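# Roll the vial in the right palm until its label faces up

## Task

The vial starts loose in the right hand, palm up, resting in the fold between the fingers and the palm. Turn it inside that hand until its label points upward, matching the goal picture. At the end no finger or thumb may touch it. Only the right hand may be used. Its wrist camera, the camera post and the arm's last link count as part of that hand. The left arm and left hand must not touch the right hand. The task fails if the vial touches anything else or leaves the hand. To be done, the vial must rest still for a moment on the palm, clear of the wrist, the camera and its post. The palm must face straight up. No motor on either hand may read "moving" or "overload" or be building toward a shutdown; a motor that was off from the start does not count. Then declare it finished.

## Robot and tools

Robot: two arms, left_arm and right_arm. Each ends in the same four-finger right hand, so the two hands are not mirror images. Only right_arm does the work here. The left arm should stay still and keep clear. Arm bases in the scene frame: left_arm at (+0.003, +0.454, 0) m, right_arm at (+0.062, -0.421, 0) m.

Frames. The scene frame has its origin on the table top between the arms, +z up and +x out over the table. left_arm is on the +y side. Each hand point lies in front of the palm, where thumb and finger tips would pinch. Hand point axes: +z runs along the straight fingers toward the tips; +x runs across the palm, away from the thumb; +y points out of the palm face. The palm face sits at y = -0.062 m. The finger knuckles are at z = -0.017 m, and the tips reach 0.139 m beyond them. A fixed mast sits at x +0.05 to +0.10, z -0.16 to -0.11, reaching out to y = +0.06 m.

execute_actions takes an actions list with zero or one item.
- An empty list returns the state plus pictures.
- {"rows": [...], "steps": n} runs n control steps, 4 to 15, each 1/30 s. Each row lasts one step; the last row repeats if rows run out.
- {"steps": n} alone is a wait of up to 300 steps, counted from the last result.
- "pictures": true adds camera images.

Every row is one flat list of 48 numbers in [-1, 1], covering both arms: 24 for left_arm, then 24 for right_arm. Each block is ordered dx, dy, dz, rx, ry, rz, then index_mcp, index_abd, index_pip, index_dip, middle_mcp, middle_abd, middle_pip, middle_dip, ring_mcp, ring_abd, ring_pip, ring_dip, thumb_cmc, thumb_axl, thumb_mcp, thumb_ipl, current_limit, speed.

dx..rz are an offset, not a pose. They are taken in the hand point's own axes, measured from the hand point pose in the latest result. Each row is measured from that same start, not from the row before. 1.0 means 0.6 m or 180 degrees. rx, ry, rz form one rotation vector. All zeros drive the arm back to that reference pose; that is not a hold-still. Per step the command is clipped to 70 mm and 16 degrees from the measured pose. Arms often land about a centimetre off, usually low. The right elbow may sag, so re-aim at the pose you want to keep.

Finger numbers are absolute goal angles scaled between each hinge's stops. Each bracket gives degrees at +1 and -1, then the straight value.
- Finger mcp (-18, +128; +0.75): bends the knuckle toward the palm as the value goes to -1.
- Finger abd (-60, +60; +0.00): swings the finger away from the thumb toward -1.
- Finger pip (-29, +108; +0.58) and dip (-21, +117; +0.70): bend the middle and last hinges.
- thumb_cmc (-20, +120; +0.71): swings the thumb from beside the palm to in front of it toward -1.
- thumb_axl (-27, +140; +0.68): rolls the thumb about its own length.
- thumb_mcp (-69, +109; +0.23) and thumb_ipl (-77, +108; +0.17): bend the thumb.

current_limit maps -1..+1 to 0..550 mA. speed sets the set-point rate to (speed+1)/2 of 5.9 rad/s. They start at +0.4 and -0.6. A zero is a real goal. To leave a hand unchanged, copy back its hand_goal, hand_current_limit and hand_speed. Do that for the left hand in every row.

Results. The state line gives each hand point's position in metres and its quat_wxyz in the scene frame. Per motor the result lists:
- hand_goal: the goals now written.
- hand_measured: actual hinge positions on the same scale.
- hand_current_ma: positive pushes toward -1.
- hand_state: moving, goal, blocked or overload.
Other lines:
- "Hand target": where the controller is driving each hand point.
- "pose unreachable": the clearance check altered or blocked a command.
- HELD: marks steps whose row was not fully sent.
- MOTOR HOT: warns from 85 °C. At 100 °C an OVER-TEMPERATURE FAULT drops the arm.

A motor running at 495 mA or more for 5 s shuts down for 10 s. Keep current_limit moderate and avoid squeezing. The last 4 steps of every action run after the result arrives, while you reply. Reply time keeps the simulation running.

zoom_image(camera, region [x0,y0,x1,y1], max 504x504 px) enlarges part of the latest image. Cameras: cam_high and cam_low are 672x504; cam_left_wrist and cam_right_wrist are 504x504. show_instructions shows the goal picture, taken from the wrist camera view. read_manual gives licence texts. finished_scene(scene) ends and grades the scene and cannot be undone.

Avoid:
- letting the vial fall out or touch anything but the right hand;
- pushing it onto the wrist, camera or mast;
- any contact between the arms;
- tipping the palm off level at the end;
- finishing while any motor reads moving or overload.

Use small finger flicks at low speed to roll the vial, then open the fingers away from it. Wait until it is still before calling finished_scene.

Each tool is called after ">>>" by a JSON object that holds its "method" and its "body", one argument or row to a line.

## Session

>>> {"method": "show_instructions", "body": {

}}

>>> {"method": "execute_actions", "body": {
  "actions": []
}}

Reference images for this scene: goal picture from the wrist camera place.

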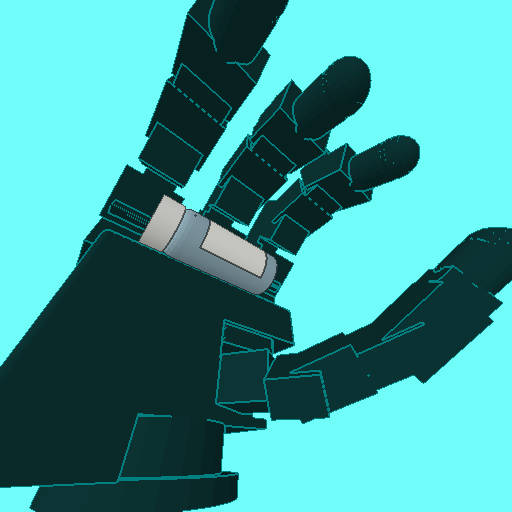

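Scene clock: 0.00 s of 4800.00 s.
left_arm: end_effector_position=(+0.3872, +0.8022, +0.5763) hand_goal=(+0.754, +0.000, +0.576, +0.696, +0.754, +0.000, +0.576, +0.696, +0.754, +0.000, +0.576, +0.696, +0.714, +0.678, +0.226, +0.168) hand_measured=(+0.754, +0.000, +0.576, +0.696, +0.754, +0.000, +0.576, +0.696, +0.754, +0.000, +0.576, +0.696, +0.714, +0.678, +0.226, +0.168) hand_current_ma=(+0, +0, +0, +0, +0, +0, +0, +0, +0, +0, +0, +0, +0, +0, +0, +0) hand_state=(goal, goal, goal, goal, goal, goal, goal, goal, goal, goal, goal, goal, goal, goal, goal, goal) hand_current_limit=0.40 hand_speed=-0.60 end_effector_quat_wxyz=(+0.267, +0.270, +0.652, +0.656) | right_arm: end_effector_position=(+0.4291, -0.0955, +0.4048) hand_goal=(+0.046, +0.000, -0.008, +0.280, +0.046, +0.000, -0.008, +0.280, +0.046, +0.000, -0.008, +0.280, -0.104, +0.266, +0.032, -0.018) hand_measured=(+0.062, +0.000, -0.006, +0.282, +0.062, +0.000, -0.006, +0.282, +0.062, +0.000, -0.006, +0.282, -0.088, +0.270, +0.034, -0.016) hand_current_ma=(+83, +0, +13, +13, +83, +0, +13, +13, +90, +0, +14, +12, +82, +30, +13, +11) hand_state=(goal, goal, goal, goal, goal, goal, goal, goal, goal, goal, goal, goal, goal, goal, goal, goal) hand_current_limit=0.40 hand_speed=-0.60 end_effector_quat_wxyz=(+0.292, +0.299, +0.632, +0.653)
Joint positions: left_arm=[ 0.66   1.038  1.037  0.005 -0.015  0.007] | right_arm=[1.02  1.104 0.6   0.526 0.104 0.02 ]
Joint velocities: left_arm=[ 0.005 -0.024 -0.012  0.002 -0.037 -0.007] | right_arm=[-0.005 -0.034 -0.027 -0.012  0.007  0.095]
Hand target (left_arm): +0.382, +0.797, +0.605; +0.274, +0.263, +0.635, +0.673
Hand target (right_arm): +0.430, -0.094, +0.423; +0.295, +0.295, +0.620, +0.664
camera_calibration (this result's frames):
cam_left_wrist: T_world_to_cam=[[0.52159, -0.56124, 0.642615, -0.0920017], [-0.223378, -0.816743, -0.532008, 0.994181], [0.823436, 0.133944, -0.551374, 0.012814], [0, 0, 0, 1]] pos_world=[0.259514, 0.758639, 0.5951]
cam_right_wrist: T_world_to_cam=[[0.451625, -0.666618, 0.593005, -0.469052], [-0.317551, -0.741225, -0.591394, 0.256611], [0.833784, 0.0787792, -0.546441, -0.00894971], [0, 0, 0, 1]] pos_world=[0.300785, -0.121767, 0.425019]

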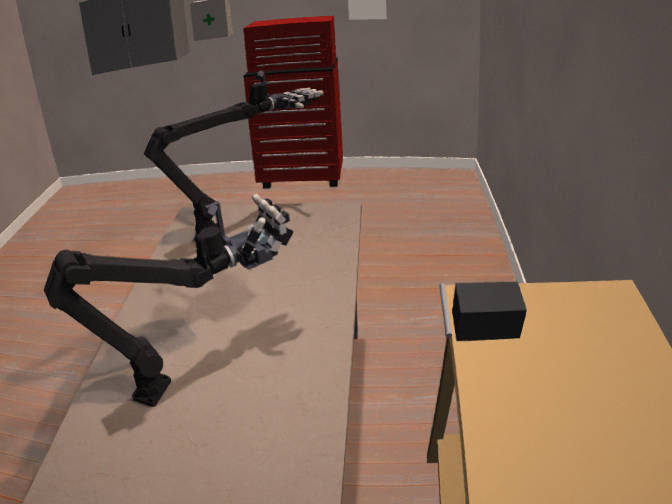

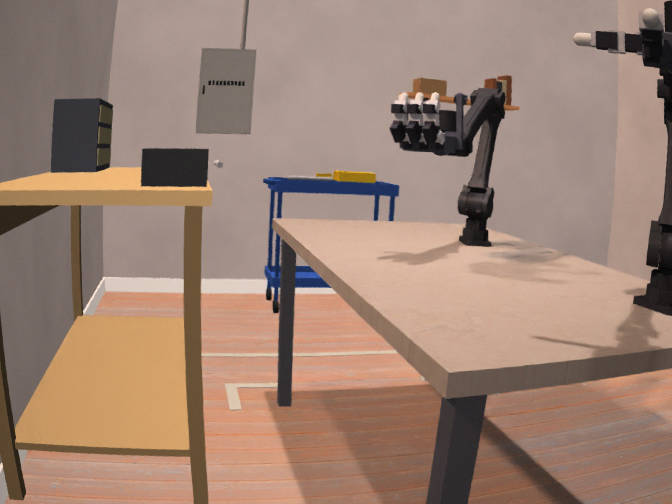

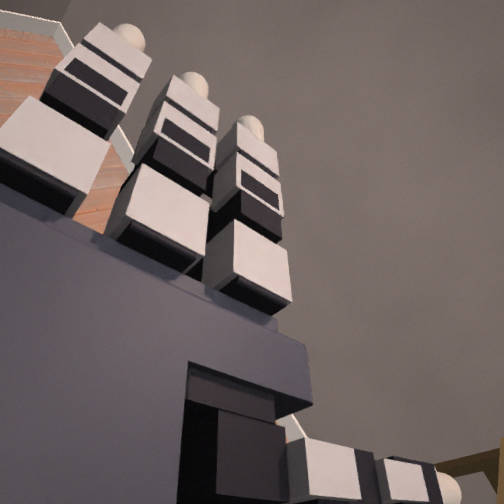

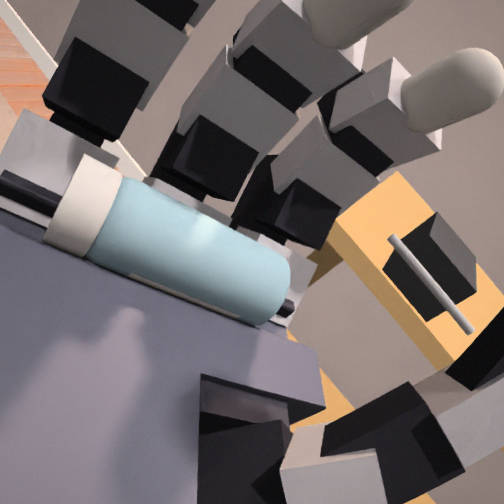

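>>> {"method": "zoom_image", "body": {
  "camera": "cam_right_wrist",
  "region": [30, 130, 330, 350]
}}

Region (30, 130, 330, 350) of cam_right_wrist's 504x504 image, scaled by 1.680, with more detail than that image has; it fills the top 370 rows of this view, and the rest is white.

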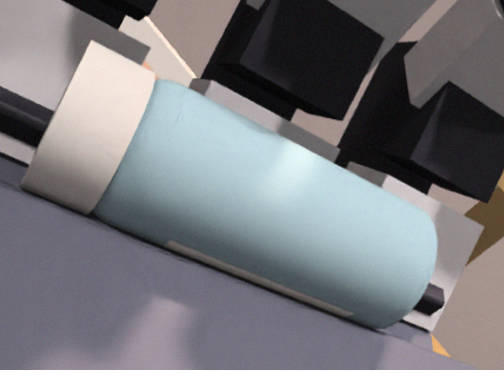

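>>> {"method": "execute_actions", "body": {
  "actions": [
    {"rows": [[0.0004,0.0478,-0.0121,-0.0166,0,0,0.754,0,0.576,0.696,0.754,0,0.576,0.696,0.754,0,0.576,0.696,0.714,0.678,0.226,0.168,0.4,-0.6,0.0016,0.0303,0.0034,-0.0107,0.0003,0.0015,0.046,0,-0.008,0.28,0.046,0,-0.50,-0.6,0.046,0,-0.008,0.28,-0.104,0.266,0.032,-0.018,0.78,0.5]], "steps": 15}
  ],
  "pictures": false
}}

>>> {"method": "execute_actions", "body": {
  "actions": [
    {"rows": [[0.0004,0.0478,-0.0121,-0.0166,0,0,0.754,0,0.576,0.696,0.754,0,0.576,0.696,0.754,0,0.576,0.696,0.714,0.678,0.226,0.168,0.4,-0.6,0.0016,0.0303,0.0034,-0.0107,0.0003,0.0015,0.046,0,-0.008,0.28,0.046,0,-0.50,-0.6,0.046,0,-0.008,0.28,-0.104,0.266,0.032,-0.018,0.78,0.5],[0.0004,0.0478,-0.0121,-0.0166,0,0,0.754,0,0.576,0.696,0.754,0,0.576,0.696,0.754,0,0.576,0.696,0.714,0.678,0.226,0.168,0.4,-0.6,0.0016,0.0303,0.0034,-0.0107,0.0003,0.0015,0.046,0,-0.008,0.28,0.046,0,-0.50,-0.6,0.046,0,-0.008,0.28,-0.104,0.266,0.032,-0.018,0.78,0.5],[0.0004,0.0478,-0.0121,-0.0166,0,0,0.754,0,0.576,0.696,0.754,0,0.576,0.696,0.754,0,0.576,0.696,0.714,0.678,0.226,0.168,0.4,-0.6,0.0016,0.0303,0.0034,-0.0107,0.0003,0.0015,0.046,0,-0.008,0.28,0.046,0,-0.50,-0.6,0.046,0,-0.008,0.28,-0.104,0.266,0.032,-0.018,0.78,0.5],[0.0004,0.0478,-0.0121,-0.0166,0,0,0.754,0,0.576,0.696,0.754,0,0.576,0.696,0.754,0,0.576,0.696,0.714,0.678,0.226,0.168,0.4,-0.6,0.0016,0.0303,0.0034,-0.0107,0.0003,0.0015,0.046,0,-0.008,0.28,0.046,0,-0.615,-0.6,0.046,0,-0.008,0.28,-0.104,0.266,0.032,-0.018,0.78,0.5]], "steps": 13}
  ],
  "pictures": true
}}

Scene clock: 2.90 s of 4800.00 s.
left_arm: end_effector_position=(+0.3872, +0.8022, +0.5763) hand_goal=(+0.754, +0.000, +0.576, +0.696, +0.754, +0.000, +0.576, +0.696, +0.754, +0.000, +0.576, +0.696, +0.714, +0.678, +0.226, +0.168) hand_measured=(+0.764, +0.000, +0.576, +0.696, +0.764, +0.000, +0.576, +0.696, +0.764, +0.000, +0.576, +0.696, +0.724, +0.678, +0.226, +0.168) hand_current_ma=(+56, +0, +4, +0, +52, +0, +4, +0, +55, +0, +4, +0, +53, -4, -1, -2) hand_state=(goal, goal, goal, goal, goal, goal, goal, goal, goal, goal, goal, goal, goal, goal, goal, goal) hand_current_limit=0.40 hand_speed=-0.60 end_effector_quat_wxyz=(+0.267, +0.270, +0.652, +0.656) | right_arm: end_effector_position=(+0.4291, -0.0955, +0.4048) hand_goal=(+0.046, +0.000, -0.008, +0.280, +0.046, +0.000, -0.500, -0.600, +0.046, +0.000, -0.008, +0.280, -0.104, +0.266, +0.032, -0.018) hand_measured=(+0.062, +0.000, -0.006, +0.282, +0.058, +0.000, -0.442, -0.152, +0.062, +0.000, -0.006, +0.282, -0.088, +0.270, +0.034, -0.016) hand_current_ma=(+83, +0, +13, +13, +65, +0, +27, +67, +90, +0, +14, +12, +82, +30, +13, +11) hand_state=(goal, goal, goal, goal, goal, goal, moving, moving, goal, goal, goal, goal, goal, goal, goal, goal) hand_current_limit=0.78 hand_speed=0.50 end_effector_quat_wxyz=(+0.292, +0.299, +0.632, +0.653)
Joint positions: left_arm=[ 0.66   1.038  1.037  0.005 -0.015  0.007] | right_arm=[1.02  1.104 0.6   0.526 0.104 0.02 ]
Joint velocities: left_arm=[-0.015 -0.015 -0.002 -0.012 -0.051 -0.051] | right_arm=[-0.005 -0.015 -0.002  0.002 -0.007  0.007]
Steps of this call (steps 1 to 76: nothing new was sent; steps 77 to 87: the first 11 steps of this action). Readings (end_effector_position | what the end effector reports):
77: left_arm (+0.3872, +0.8022, +0.5763) | right_arm (+0.4291, -0.0955, +0.4048) | left_arm hand_goal=(+0.754, +0.000, +0.576, +0.696, +0.754, +0.000, +0.576, +0.696, +0.754, +0.000, +0.576, +0.696, +0.714, +0.678, +0.226, +0.168) hand_measured=(+0.764, +0.000, +0.576, +0.696, +0.764, +0.000, +0.576, +0.696, +0.764, +0.000, +0.576, +0.696, +0.724, +0.678, +0.226, +0.168) hand_current_ma=(+56, +0, +4, +0, +52, +0, +4, +0, +55, +0, +4, +0, +53, -4, -1, -2) hand_state=(goal, goal, goal, goal, goal, goal, goal, goal, goal, goal, goal, goal, goal, goal, goal, goal) hand_current_limit=0.40 hand_speed=-0.60 | right_arm hand_goal=(+0.046, +0.000, -0.008, +0.280, +0.046, +0.000, -0.500, -0.600, +0.046, +0.000, -0.008, +0.280, -0.104, +0.266, +0.032, -0.018) hand_measured=(+0.062, +0.000, -0.006, +0.282, +0.062, +0.000, -0.006, +0.282, +0.062, +0.000, -0.006, +0.282, -0.088, +0.270, +0.034, -0.016) hand_current_ma=(+83, +0, +13, +13, +83, +0, +13, +13, +90, +0, +14, +12, +82, +30, +13, +11) hand_state=(goal, goal, goal, goal, goal, goal, moving, moving, goal, goal, goal, goal, goal, goal, goal, goal) hand_current_limit=0.78 hand_speed=0.50
78: left_arm (+0.3872, +0.8022, +0.5763) | right_arm (+0.4291, -0.0955, +0.4048) | left_arm hand_goal=(+0.754, +0.000, +0.576, +0.696, +0.754, +0.000, +0.576, +0.696, +0.754, +0.000, +0.576, +0.696, +0.714, +0.678, +0.226, +0.168) hand_measured=(+0.764, +0.000, +0.576, +0.696, +0.764, +0.000, +0.576, +0.696, +0.764, +0.000, +0.576, +0.696, +0.724, +0.678, +0.226, +0.168) hand_current_ma=(+56, +0, +4, +0, +52, +0, +4, +0, +55, +0, +4, +0, +53, -4, -1, -2) hand_state=(goal, goal, goal, goal, goal, goal, goal, goal, goal, goal, goal, goal, goal, goal, goal, goal) hand_current_limit=0.40 hand_speed=-0.60 | right_arm hand_goal=(+0.046, +0.000, -0.008, +0.280, +0.046, +0.000, -0.500, -0.600, +0.046, +0.000, -0.008, +0.280, -0.104, +0.266, +0.032, -0.018) hand_measured=(+0.062, +0.000, -0.006, +0.282, +0.062, +0.000, -0.012, +0.276, +0.062, +0.000, -0.006, +0.282, -0.088, +0.270, +0.034, -0.016) hand_current_ma=(+83, +0, +13, +13, +83, +0, +245, +250, +90, +0, +14, +12, +82, +30, +13, +11) hand_state=(goal, goal, goal, goal, goal, goal, moving, moving, goal, goal, goal, goal, goal, goal, goal, goal) hand_current_limit=0.78 hand_speed=0.50
80: left_arm (+0.3872, +0.8022, +0.5763) | right_arm (+0.4291, -0.0955, +0.4048) | left_arm hand_goal=(+0.754, +0.000, +0.576, +0.696, +0.754, +0.000, +0.576, +0.696, +0.754, +0.000, +0.576, +0.696, +0.714, +0.678, +0.226, +0.168) hand_measured=(+0.764, +0.000, +0.576, +0.696, +0.764, +0.000, +0.576, +0.696, +0.764, +0.000, +0.576, +0.696, +0.724, +0.678, +0.226, +0.168) hand_current_ma=(+56, +0, +4, +0, +52, +0, +4, +0, +55, +0, +4, +0, +53, -4, -1, -2) hand_state=(goal, goal, goal, goal, goal, goal, goal, goal, goal, goal, goal, goal, goal, goal, goal, goal) hand_current_limit=0.40 hand_speed=-0.60 | right_arm hand_goal=(+0.046, +0.000, -0.008, +0.280, +0.046, +0.000, -0.500, -0.600, +0.046, +0.000, -0.008, +0.280, -0.104, +0.266, +0.032, -0.018) hand_measured=(+0.062, +0.000, -0.006, +0.282, +0.060, +0.000, -0.100, +0.188, +0.062, +0.000, -0.006, +0.282, -0.088, +0.270, +0.034, -0.016) hand_current_ma=(+83, +0, +13, +13, +77, +0, +160, +166, +90, +0, +14, +12, +82, +30, +13, +11) hand_state=(goal, goal, goal, goal, moving, goal, moving, moving, goal, goal, goal, goal, goal, goal, goal, goal) hand_current_limit=0.78 hand_speed=0.50
84: left_arm (+0.3872, +0.8022, +0.5763) | right_arm (+0.4291, -0.0955, +0.4048) | left_arm hand_goal=(+0.754, +0.000, +0.576, +0.696, +0.754, +0.000, +0.576, +0.696, +0.754, +0.000, +0.576, +0.696, +0.714, +0.678, +0.226, +0.168) hand_measured=(+0.764, +0.000, +0.576, +0.696, +0.764, +0.000, +0.576, +0.696, +0.764, +0.000, +0.576, +0.696, +0.724, +0.678, +0.226, +0.168) hand_current_ma=(+56, +0, +4, +0, +52, +0, +4, +0, +55, +0, +4, +0, +53, -4, -1, -2) hand_state=(goal, goal, goal, goal, goal, goal, goal, goal, goal, goal, goal, goal, goal, goal, goal, goal) hand_current_limit=0.40 hand_speed=-0.60 | right_arm hand_goal=(+0.046, +0.000, -0.008, +0.280, +0.046, +0.000, -0.500, -0.600, +0.046, +0.000, -0.008, +0.280, -0.104, +0.266, +0.032, -0.018) hand_measured=(+0.062, +0.000, -0.006, +0.282, +0.060, +0.000, -0.294, -0.006, +0.062, +0.000, -0.006, +0.282, -0.088, +0.270, +0.034, -0.016) hand_current_ma=(+83, +0, +13, +13, +73, +0, +95, +103, +90, +0, +14, +12, +82, +30, +13, +11) hand_state=(goal, goal, goal, goal, goal, goal, moving, moving, goal, goal, goal, goal, goal, goal, goal, goal) hand_current_limit=0.78 hand_speed=0.50
87: the state above

Scene clock: 3.33 s of 4800.00 s.
left_arm: end_effector_position=(+0.3872, +0.8022, +0.5763) hand_goal=(+0.754, +0.000, +0.576, +0.696, +0.754, +0.000, +0.576, +0.696, +0.754, +0.000, +0.576, +0.696, +0.714, +0.678, +0.226, +0.168) hand_measured=(+0.764, +0.000, +0.576, +0.696, +0.764, +0.000, +0.576, +0.696, +0.764, +0.000, +0.576, +0.696, +0.724, +0.678, +0.226, +0.168) hand_current_ma=(+56, +0, +4, +0, +52, +0, +4, +0, +55, +0, +4, +0, +53, -4, -1, -2) hand_state=(goal, goal, goal, goal, goal, goal, goal, goal, goal, goal, goal, goal, goal, goal, goal, goal) hand_current_limit=0.40 hand_speed=-0.60 end_effector_quat_wxyz=(+0.267, +0.270, +0.652, +0.656) | right_arm: end_effector_position=(+0.4291, -0.0955, +0.4048) hand_goal=(+0.046, +0.000, -0.008, +0.280, +0.046, +0.000, -0.614, -0.600, +0.046, +0.000, -0.008, +0.280, -0.104, +0.266, +0.032, -0.018) hand_measured=(+0.062, +0.000, -0.006, +0.282, +0.058, +0.000, -0.578, -0.590, +0.062, +0.000, -0.006, +0.282, -0.088, +0.270, +0.034, -0.016) hand_current_ma=(+83, +0, +13, +13, +63, +0, +183, +52, +90, +0, +14, +12, +82, +30, +13, +11) hand_state=(goal, goal, goal, goal, goal, goal, blocked, goal, goal, goal, goal, goal, goal, goal, goal, goal) hand_current_limit=0.78 hand_speed=0.50 end_effector_quat_wxyz=(+0.292, +0.299, +0.632, +0.653)
Joint positions: left_arm=[ 0.66   1.038  1.037  0.005 -0.015  0.007] | right_arm=[1.02  1.104 0.6   0.526 0.104 0.02 ]
Joint velocities: left_arm=[-0.005 -0.005 -0.017  0.007  0.037 -0.051] | right_arm=[-0.015 -0.005  0.007  0.007 -0.022 -0.051]
Off your previous action's commanded pose (left_arm): 0.030 m, 3 deg at its last step (step 4 of this call).
Off your previous action's commanded pose (right_arm): 0.018 m, 2 deg at its last step (step 4 of this call).
Steps of this call (steps 1 to 4: the last 4 steps of your previous action; steps 5 to 13: the first 9 steps of this action, its rows measured from where the robot was after step 4). Readings (end_effector_position | what the end effector reports):
4: left_arm (+0.3872, +0.8022, +0.5763) | right_arm (+0.4291, -0.0955, +0.4048) | left_arm hand_goal=(+0.754, +0.000, +0.576, +0.696, +0.754, +0.000, +0.576, +0.696, +0.754, +0.000, +0.576, +0.696, +0.714, +0.678, +0.226, +0.168) hand_measured=(+0.764, +0.000, +0.576, +0.696, +0.764, +0.000, +0.576, +0.696, +0.764, +0.000, +0.576, +0.696, +0.724, +0.678, +0.226, +0.168) hand_current_ma=(+56, +0, +4, +0, +52, +0, +4, +0, +55, +0, +4, +0, +53, -4, -1, -2) hand_state=(goal, goal, goal, goal, goal, goal, goal, goal, goal, goal, goal, goal, goal, goal, goal, goal) hand_current_limit=0.40 hand_speed=-0.60 | right_arm hand_goal=(+0.046, +0.000, -0.008, +0.280, +0.046, +0.000, -0.500, -0.600, +0.046, +0.000, -0.008, +0.280, -0.104, +0.266, +0.032, -0.018) hand_measured=(+0.062, +0.000, -0.006, +0.282, +0.058, +0.000, -0.498, -0.342, +0.062, +0.000, -0.006, +0.282, -0.088, +0.270, +0.034, -0.016) hand_current_ma=(+83, +0, +13, +13, +64, +0, +3, +74, +90, +0, +14, +12, +82, +30, +13, +11) hand_state=(goal, goal, goal, goal, goal, goal, moving, moving, goal, goal, goal, goal, goal, goal, goal, goal) hand_current_limit=0.78 hand_speed=0.50
5: left_arm (+0.3872, +0.8022, +0.5763) | right_arm (+0.4291, -0.0955, +0.4048) | left_arm hand_goal=(+0.754, +0.000, +0.576, +0.696, +0.754, +0.000, +0.576, +0.696, +0.754, +0.000, +0.576, +0.696, +0.714, +0.678, +0.226, +0.168) hand_measured=(+0.764, +0.000, +0.576, +0.696, +0.764, +0.000, +0.576, +0.696, +0.764, +0.000, +0.576, +0.696, +0.724, +0.678, +0.226, +0.168) hand_current_ma=(+56, +0, +4, +0, +52, +0, +4, +0, +55, +0, +4, +0, +53, -4, -1, -2) hand_state=(goal, goal, goal, goal, goal, goal, goal, goal, goal, goal, goal, goal, goal, goal, goal, goal) hand_current_limit=0.40 hand_speed=-0.60 | right_arm hand_goal=(+0.046, +0.000, -0.008, +0.280, +0.046, +0.000, -0.500, -0.600, +0.046, +0.000, -0.008, +0.280, -0.104, +0.266, +0.032, -0.018) hand_measured=(+0.062, +0.000, -0.006, +0.282, +0.058, +0.000, -0.500, -0.390, +0.062, +0.000, -0.006, +0.282, -0.088, +0.270, +0.034, -0.016) hand_current_ma=(+83, +0, +13, +13, +64, +0, +4, +80, +90, +0, +14, +12, +82, +30, +13, +11) hand_state=(goal, goal, goal, goal, goal, goal, goal, moving, goal, goal, goal, goal, goal, goal, goal, goal) hand_current_limit=0.78 hand_speed=0.50
6: left_arm (+0.3872, +0.8022, +0.5763) | right_arm (+0.4291, -0.0955, +0.4048) | left_arm hand_goal=(+0.754, +0.000, +0.576, +0.696, +0.754, +0.000, +0.576, +0.696, +0.754, +0.000, +0.576, +0.696, +0.714, +0.678, +0.226, +0.168) hand_measured=(+0.764, +0.000, +0.576, +0.696, +0.764, +0.000, +0.576, +0.696, +0.764, +0.000, +0.576, +0.696, +0.724, +0.678, +0.226, +0.168) hand_current_ma=(+56, +0, +4, +0, +52, +0, +4, +0, +55, +0, +4, +0, +53, -4, -1, -2) hand_state=(goal, goal, goal, goal, goal, goal, goal, goal, goal, goal, goal, goal, goal, goal, goal, goal) hand_current_limit=0.40 hand_speed=-0.60 | right_arm hand_goal=(+0.046, +0.000, -0.008, +0.280, +0.046, +0.000, -0.500, -0.600, +0.046, +0.000, -0.008, +0.280, -0.104, +0.266, +0.032, -0.018) hand_measured=(+0.062, +0.000, -0.006, +0.282, +0.058, +0.000, -0.500, -0.438, +0.062, +0.000, -0.006, +0.282, -0.088, +0.270, +0.034, -0.016) hand_current_ma=(+83, +0, +13, +13, +64, +0, +5, +76, +90, +0, +14, +12, +82, +30, +13, +11) hand_state=(goal, goal, goal, goal, goal, goal, goal, moving, goal, goal, goal, goal, goal, goal, goal, goal) hand_current_limit=0.78 hand_speed=0.50
8: left_arm (+0.3872, +0.8022, +0.5763) | right_arm (+0.4291, -0.0955, +0.4048) | left_arm hand_goal=(+0.754, +0.000, +0.576, +0.696, +0.754, +0.000, +0.576, +0.696, +0.754, +0.000, +0.576, +0.696, +0.714, +0.678, +0.226, +0.168) hand_measured=(+0.764, +0.000, +0.576, +0.696, +0.764, +0.000, +0.576, +0.696, +0.764, +0.000, +0.576, +0.696, +0.724, +0.678, +0.226, +0.168) hand_current_ma=(+56, +0, +4, +0, +52, +0, +4, +0, +55, +0, +4, +0, +53, -4, -1, -2) hand_state=(goal, goal, goal, goal, goal, goal, goal, goal, goal, goal, goal, goal, goal, goal, goal, goal) hand_current_limit=0.40 hand_speed=-0.60 | right_arm hand_goal=(+0.046, +0.000, -0.008, +0.280, +0.046, +0.000, -0.614, -0.600, +0.046, +0.000, -0.008, +0.280, -0.104, +0.266, +0.032, -0.018) hand_measured=(+0.062, +0.000, -0.006, +0.282, +0.058, +0.000, -0.500, -0.534, +0.062, +0.000, -0.006, +0.282, -0.088, +0.270, +0.034, -0.016) hand_current_ma=(+83, +0, +13, +13, +64, +0, +5, +59, +90, +0, +14, +12, +82, +30, +13, +11) hand_state=(goal, goal, goal, goal, goal, goal, moving, moving, goal, goal, goal, goal, goal, goal, goal, goal) hand_current_limit=0.78 hand_speed=0.50
12: left_arm (+0.3872, +0.8022, +0.5763) | right_arm (+0.4291, -0.0955, +0.4048) | left_arm hand_goal=(+0.754, +0.000, +0.576, +0.696, +0.754, +0.000, +0.576, +0.696, +0.754, +0.000, +0.576, +0.696, +0.714, +0.678, +0.226, +0.168) hand_measured=(+0.764, +0.000, +0.576, +0.696, +0.764, +0.000, +0.576, +0.696, +0.764, +0.000, +0.576, +0.696, +0.724, +0.678, +0.226, +0.168) hand_current_ma=(+56, +0, +4, +0, +52, +0, +4, +0, +55, +0, +4, +0, +53, -4, -1, -2) hand_state=(goal, goal, goal, goal, goal, goal, goal, goal, goal, goal, goal, goal, goal, goal, goal, goal) hand_current_limit=0.40 hand_speed=-0.60 | right_arm hand_goal=(+0.046, +0.000, -0.008, +0.280, +0.046, +0.000, -0.614, -0.600, +0.046, +0.000, -0.008, +0.280, -0.104, +0.266, +0.032, -0.018) hand_measured=(+0.062, +0.000, -0.006, +0.282, +0.058, +0.000, -0.578, -0.590, +0.062, +0.000, -0.006, +0.282, -0.088, +0.270, +0.034, -0.016) hand_current_ma=(+83, +0, +13, +13, +64, +0, +184, +52, +90, +0, +14, +12, +82, +30, +13, +11) hand_state=(goal, goal, goal, goal, goal, goal, blocked, moving, goal, goal, goal, goal, goal, goal, goal, goal) hand_current_limit=0.78 hand_speed=0.50
13: the state above
camera_calibration (this result's frames):
cam_left_wrist: T_world_to_cam=[[0.52159, -0.56124, 0.642615, -0.0920017], [-0.223378, -0.816743, -0.532008, 0.994181], [0.823436, 0.133944, -0.551374, 0.012814], [0, 0, 0, 1]] pos_world=[0.259514, 0.758639, 0.5951]
cam_right_wrist: T_world_to_cam=[[0.451625, -0.666618, 0.593005, -0.469052], [-0.317551, -0.741225, -0.591394, 0.256611], [0.833784, 0.0787792, -0.546441, -0.00894971], [0, 0, 0, 1]] pos_world=[0.300785, -0.121767, 0.425019]

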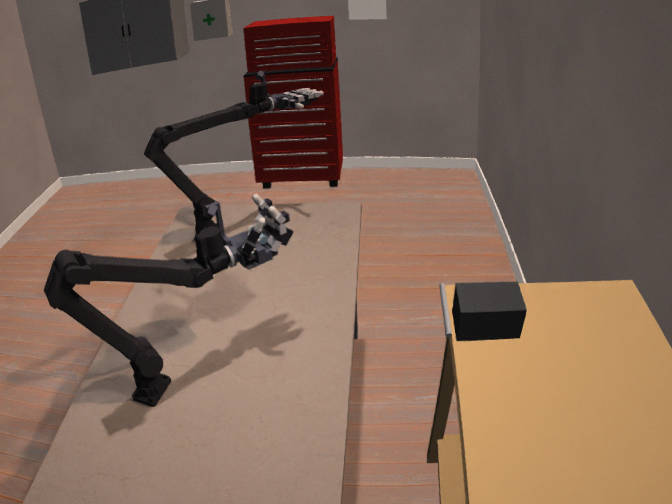

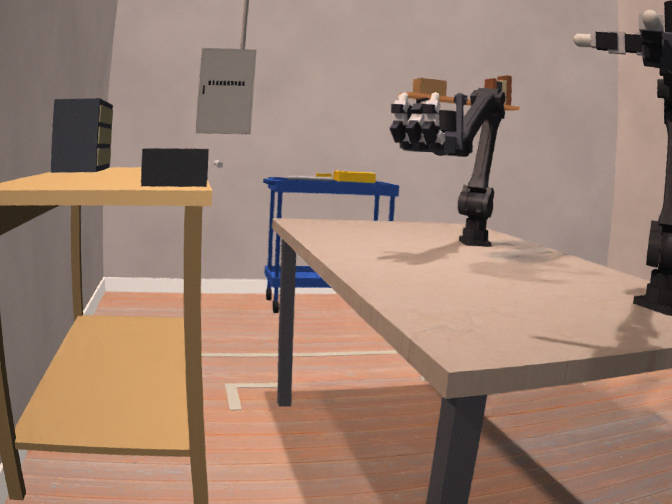

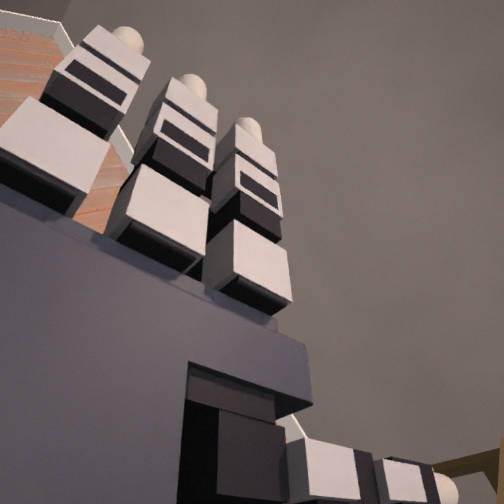

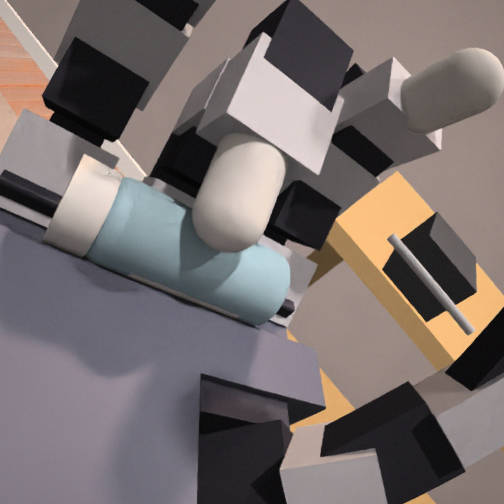

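>>> {"method": "execute_actions", "body": {
  "actions": []
}}

Scene clock: 4.10 s of 4800.00 s.
left_arm: end_effector_position=(+0.3872, +0.8022, +0.5763) hand_goal=(+0.754, +0.000, +0.576, +0.696, +0.754, +0.000, +0.576, +0.696, +0.754, +0.000, +0.576, +0.696, +0.714, +0.678, +0.226, +0.168) hand_measured=(+0.764, +0.000, +0.576, +0.696, +0.764, +0.000, +0.576, +0.696, +0.764, +0.000, +0.576, +0.696, +0.724, +0.678, +0.226, +0.168) hand_current_ma=(+56, +0, +4, +0, +52, +0, +4, +0, +55, +0, +4, +0, +53, -4, -1, -2) hand_state=(goal, goal, goal, goal, goal, goal, goal, goal, goal, goal, goal, goal, goal, goal, goal, goal) hand_current_limit=0.40 hand_speed=-0.60 end_effector_quat_wxyz=(+0.267, +0.270, +0.652, +0.656) | right_arm: end_effector_position=(+0.4291, -0.0955, +0.4048) hand_goal=(+0.046, +0.000, -0.008, +0.280, +0.046, +0.000, -0.614, -0.600, +0.046, +0.000, -0.008, +0.280, -0.104, +0.266, +0.032, -0.018) hand_measured=(+0.062, +0.000, -0.006, +0.282, +0.058, +0.000, -0.578, -0.590, +0.062, +0.000, -0.006, +0.282, -0.088, +0.270, +0.034, -0.016) hand_current_ma=(+83, +0, +13, +13, +63, +0, +182, +52, +90, +0, +14, +12, +82, +30, +13, +11) hand_state=(goal, goal, goal, goal, goal, goal, blocked, goal, goal, goal, goal, goal, goal, goal, goal, goal) hand_current_limit=0.78 hand_speed=0.50 end_effector_quat_wxyz=(+0.292, +0.299, +0.632, +0.653)
Joint positions: left_arm=[ 0.66   1.038  1.037  0.005 -0.015  0.007] | right_arm=[1.02  1.104 0.6   0.526 0.104 0.02 ]
Joint velocities: left_arm=[-0.015 -0.005 -0.007  0.002 -0.037 -0.051] | right_arm=[-0.015 -0.015  0.007 -0.002  0.007 -0.007]
Hand target (left_arm): +0.381, +0.797, +0.604; +0.273, +0.263, +0.635, +0.673
Hand target (right_arm): +0.430, -0.095, +0.423; +0.295, +0.296, +0.620, +0.664
Off the commanded pose (left_arm): 0.030 m, 3 deg.
Off the commanded pose (right_arm): 0.018 m, 2 deg.
Kept back: nothing.
Steps of this call (steps 1 to 4: the last 4 steps of your previous action; steps 5 to 23: nothing new was sent). Readings (end_effector_position | what the end effector reports):
1: left_arm (+0.3872, +0.8022, +0.5763) | right_arm (+0.4291, -0.0955, +0.4048) | left_arm hand_goal=(+0.754, +0.000, +0.576, +0.696, +0.754, +0.000, +0.576, +0.696, +0.754, +0.000, +0.576, +0.696, +0.714, +0.678, +0.226, +0.168) hand_measured=(+0.764, +0.000, +0.576, +0.696, +0.764, +0.000, +0.576, +0.696, +0.764, +0.000, +0.576, +0.696, +0.724, +0.678, +0.226, +0.168) hand_current_ma=(+56, +0, +4, +0, +52, +0, +4, +0, +55, +0, +4, +0, +53, -4, -1, -2) hand_state=(goal, goal, goal, goal, goal, goal, goal, goal, goal, goal, goal, goal, goal, goal, goal, goal) hand_current_limit=0.40 hand_speed=-0.60 | right_arm hand_goal=(+0.046, +0.000, -0.008, +0.280, +0.046, +0.000, -0.614, -0.600, +0.046, +0.000, -0.008, +0.280, -0.104, +0.266, +0.032, -0.018) hand_measured=(+0.062, +0.000, -0.006, +0.282, +0.058, +0.000, -0.578, -0.590, +0.062, +0.000, -0.006, +0.282, -0.088, +0.270, +0.034, -0.016) hand_current_ma=(+83, +0, +13, +13, +63, +0, +182, +52, +90, +0, +14, +12, +82, +30, +13, +11) hand_state=(goal, goal, goal, goal, goal, goal, blocked, goal, goal, goal, goal, goal, goal, goal, goal, goal) hand_current_limit=0.78 hand_speed=0.50
2: left_arm (+0.3872, +0.8022, +0.5763) | right_arm (+0.4291, -0.0955, +0.4048) | left_arm hand_goal=(+0.754, +0.000, +0.576, +0.696, +0.754, +0.000, +0.576, +0.696, +0.754, +0.000, +0.576, +0.696, +0.714, +0.678, +0.226, +0.168) hand_measured=(+0.764, +0.000, +0.576, +0.696, +0.764, +0.000, +0.576, +0.696, +0.764, +0.000, +0.576, +0.696, +0.724, +0.678, +0.226, +0.168) hand_current_ma=(+56, +0, +4, +0, +52, +0, +4, +0, +55, +0, +4, +0, +53, -4, -1, -2) hand_state=(goal, goal, goal, goal, goal, goal, goal, goal, goal, goal, goal, goal, goal, goal, goal, goal) hand_current_limit=0.40 hand_speed=-0.60 | right_arm hand_goal=(+0.046, +0.000, -0.008, +0.280, +0.046, +0.000, -0.614, -0.600, +0.046, +0.000, -0.008, +0.280, -0.104, +0.266, +0.032, -0.018) hand_measured=(+0.062, +0.000, -0.006, +0.282, +0.058, +0.000, -0.578, -0.590, +0.062, +0.000, -0.006, +0.282, -0.088, +0.270, +0.034, -0.016) hand_current_ma=(+83, +0, +13, +13, +63, +0, +182, +52, +90, +0, +14, +12, +82, +30, +13, +11) hand_state=(goal, goal, goal, goal, goal, goal, blocked, goal, goal, goal, goal, goal, goal, goal, goal, goal) hand_current_limit=0.78 hand_speed=0.50
4: left_arm (+0.3872, +0.8022, +0.5763) | right_arm (+0.4291, -0.0955, +0.4048) | left_arm hand_goal=(+0.754, +0.000, +0.576, +0.696, +0.754, +0.000, +0.576, +0.696, +0.754, +0.000, +0.576, +0.696, +0.714, +0.678, +0.226, +0.168) hand_measured=(+0.764, +0.000, +0.576, +0.696, +0.764, +0.000, +0.576, +0.696, +0.764, +0.000, +0.576, +0.696, +0.724, +0.678, +0.226, +0.168) hand_current_ma=(+56, +0, +4, +0, +52, +0, +4, +0, +55, +0, +4, +0, +53, -4, -1, -2) hand_state=(goal, goal, goal, goal, goal, goal, goal, goal, goal, goal, goal, goal, goal, goal, goal, goal) hand_current_limit=0.40 hand_speed=-0.60 | right_arm hand_goal=(+0.046, +0.000, -0.008, +0.280, +0.046, +0.000, -0.614, -0.600, +0.046, +0.000, -0.008, +0.280, -0.104, +0.266, +0.032, -0.018) hand_measured=(+0.062, +0.000, -0.006, +0.282, +0.058, +0.000, -0.578, -0.590, +0.062, +0.000, -0.006, +0.282, -0.088, +0.270, +0.034, -0.016) hand_current_ma=(+83, +0, +13, +13, +63, +0, +182, +52, +90, +0, +14, +12, +82, +30, +13, +11) hand_state=(goal, goal, goal, goal, goal, goal, blocked, goal, goal, goal, goal, goal, goal, goal, goal, goal) hand_current_limit=0.78 hand_speed=0.50
8: left_arm (+0.3872, +0.8022, +0.5763) | right_arm (+0.4291, -0.0955, +0.4048) | left_arm hand_goal=(+0.754, +0.000, +0.576, +0.696, +0.754, +0.000, +0.576, +0.696, +0.754, +0.000, +0.576, +0.696, +0.714, +0.678, +0.226, +0.168) hand_measured=(+0.764, +0.000, +0.576, +0.696, +0.764, +0.000, +0.576, +0.696, +0.764, +0.000, +0.576, +0.696, +0.724, +0.678, +0.226, +0.168) hand_current_ma=(+56, +0, +4, +0, +52, +0, +4, +0, +55, +0, +4, +0, +53, -4, -1, -2) hand_state=(goal, goal, goal, goal, goal, goal, goal, goal, goal, goal, goal, goal, goal, goal, goal, goal) hand_current_limit=0.40 hand_speed=-0.60 | right_arm hand_goal=(+0.046, +0.000, -0.008, +0.280, +0.046, +0.000, -0.614, -0.600, +0.046, +0.000, -0.008, +0.280, -0.104, +0.266, +0.032, -0.018) hand_measured=(+0.062, +0.000, -0.006, +0.282, +0.058, +0.000, -0.578, -0.590, +0.062, +0.000, -0.006, +0.282, -0.088, +0.270, +0.034, -0.016) hand_current_ma=(+83, +0, +13, +13, +63, +0, +182, +52, +90, +0, +14, +12, +82, +30, +13, +11) hand_state=(goal, goal, goal, goal, goal, goal, blocked, goal, goal, goal, goal, goal, goal, goal, goal, goal) hand_current_limit=0.78 hand_speed=0.50
23: the state above
camera_calibration (this result's frames):
cam_left_wrist: T_world_to_cam=[[0.52159, -0.56124, 0.642615, -0.0920017], [-0.223378, -0.816743, -0.532008, 0.994181], [0.823436, 0.133944, -0.551374, 0.012814], [0, 0, 0, 1]] pos_world=[0.259514, 0.758639, 0.5951]
cam_right_wrist: T_world_to_cam=[[0.451625, -0.666618, 0.593005, -0.469052], [-0.317551, -0.741225, -0.591394, 0.256611], [0.833784, 0.0787792, -0.546441, -0.00894971], [0, 0, 0, 1]] pos_world=[0.300785, -0.121767, 0.425019]

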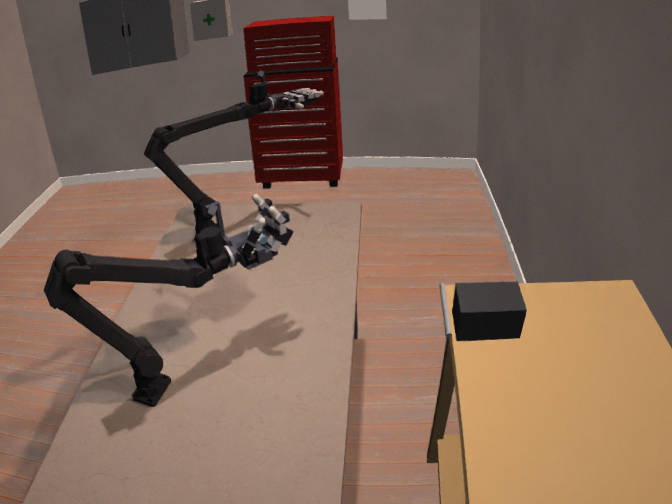

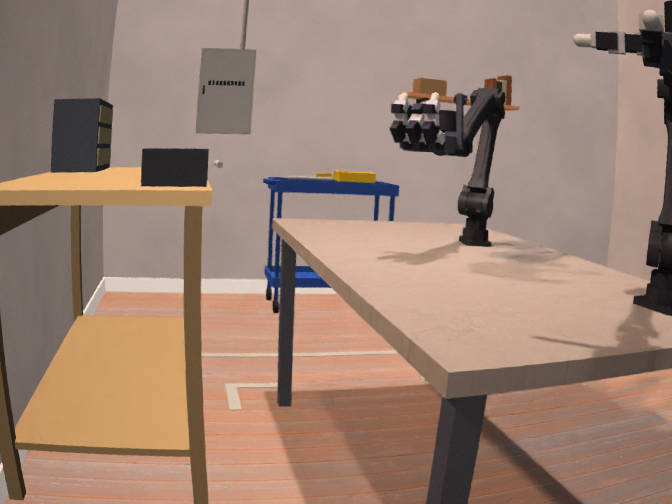

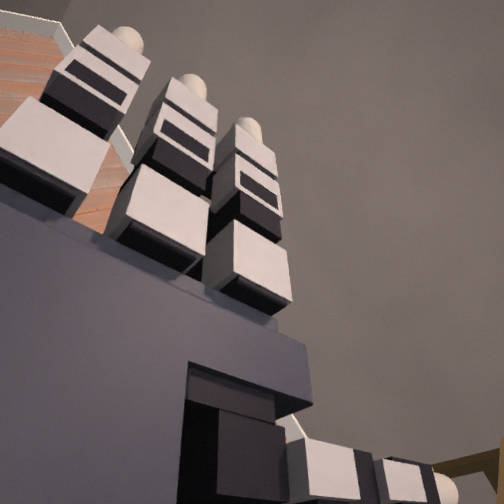

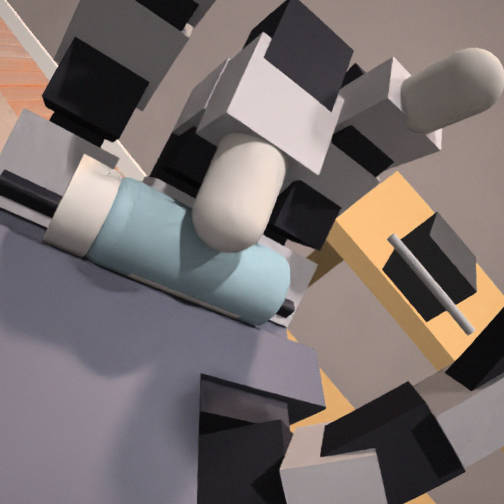

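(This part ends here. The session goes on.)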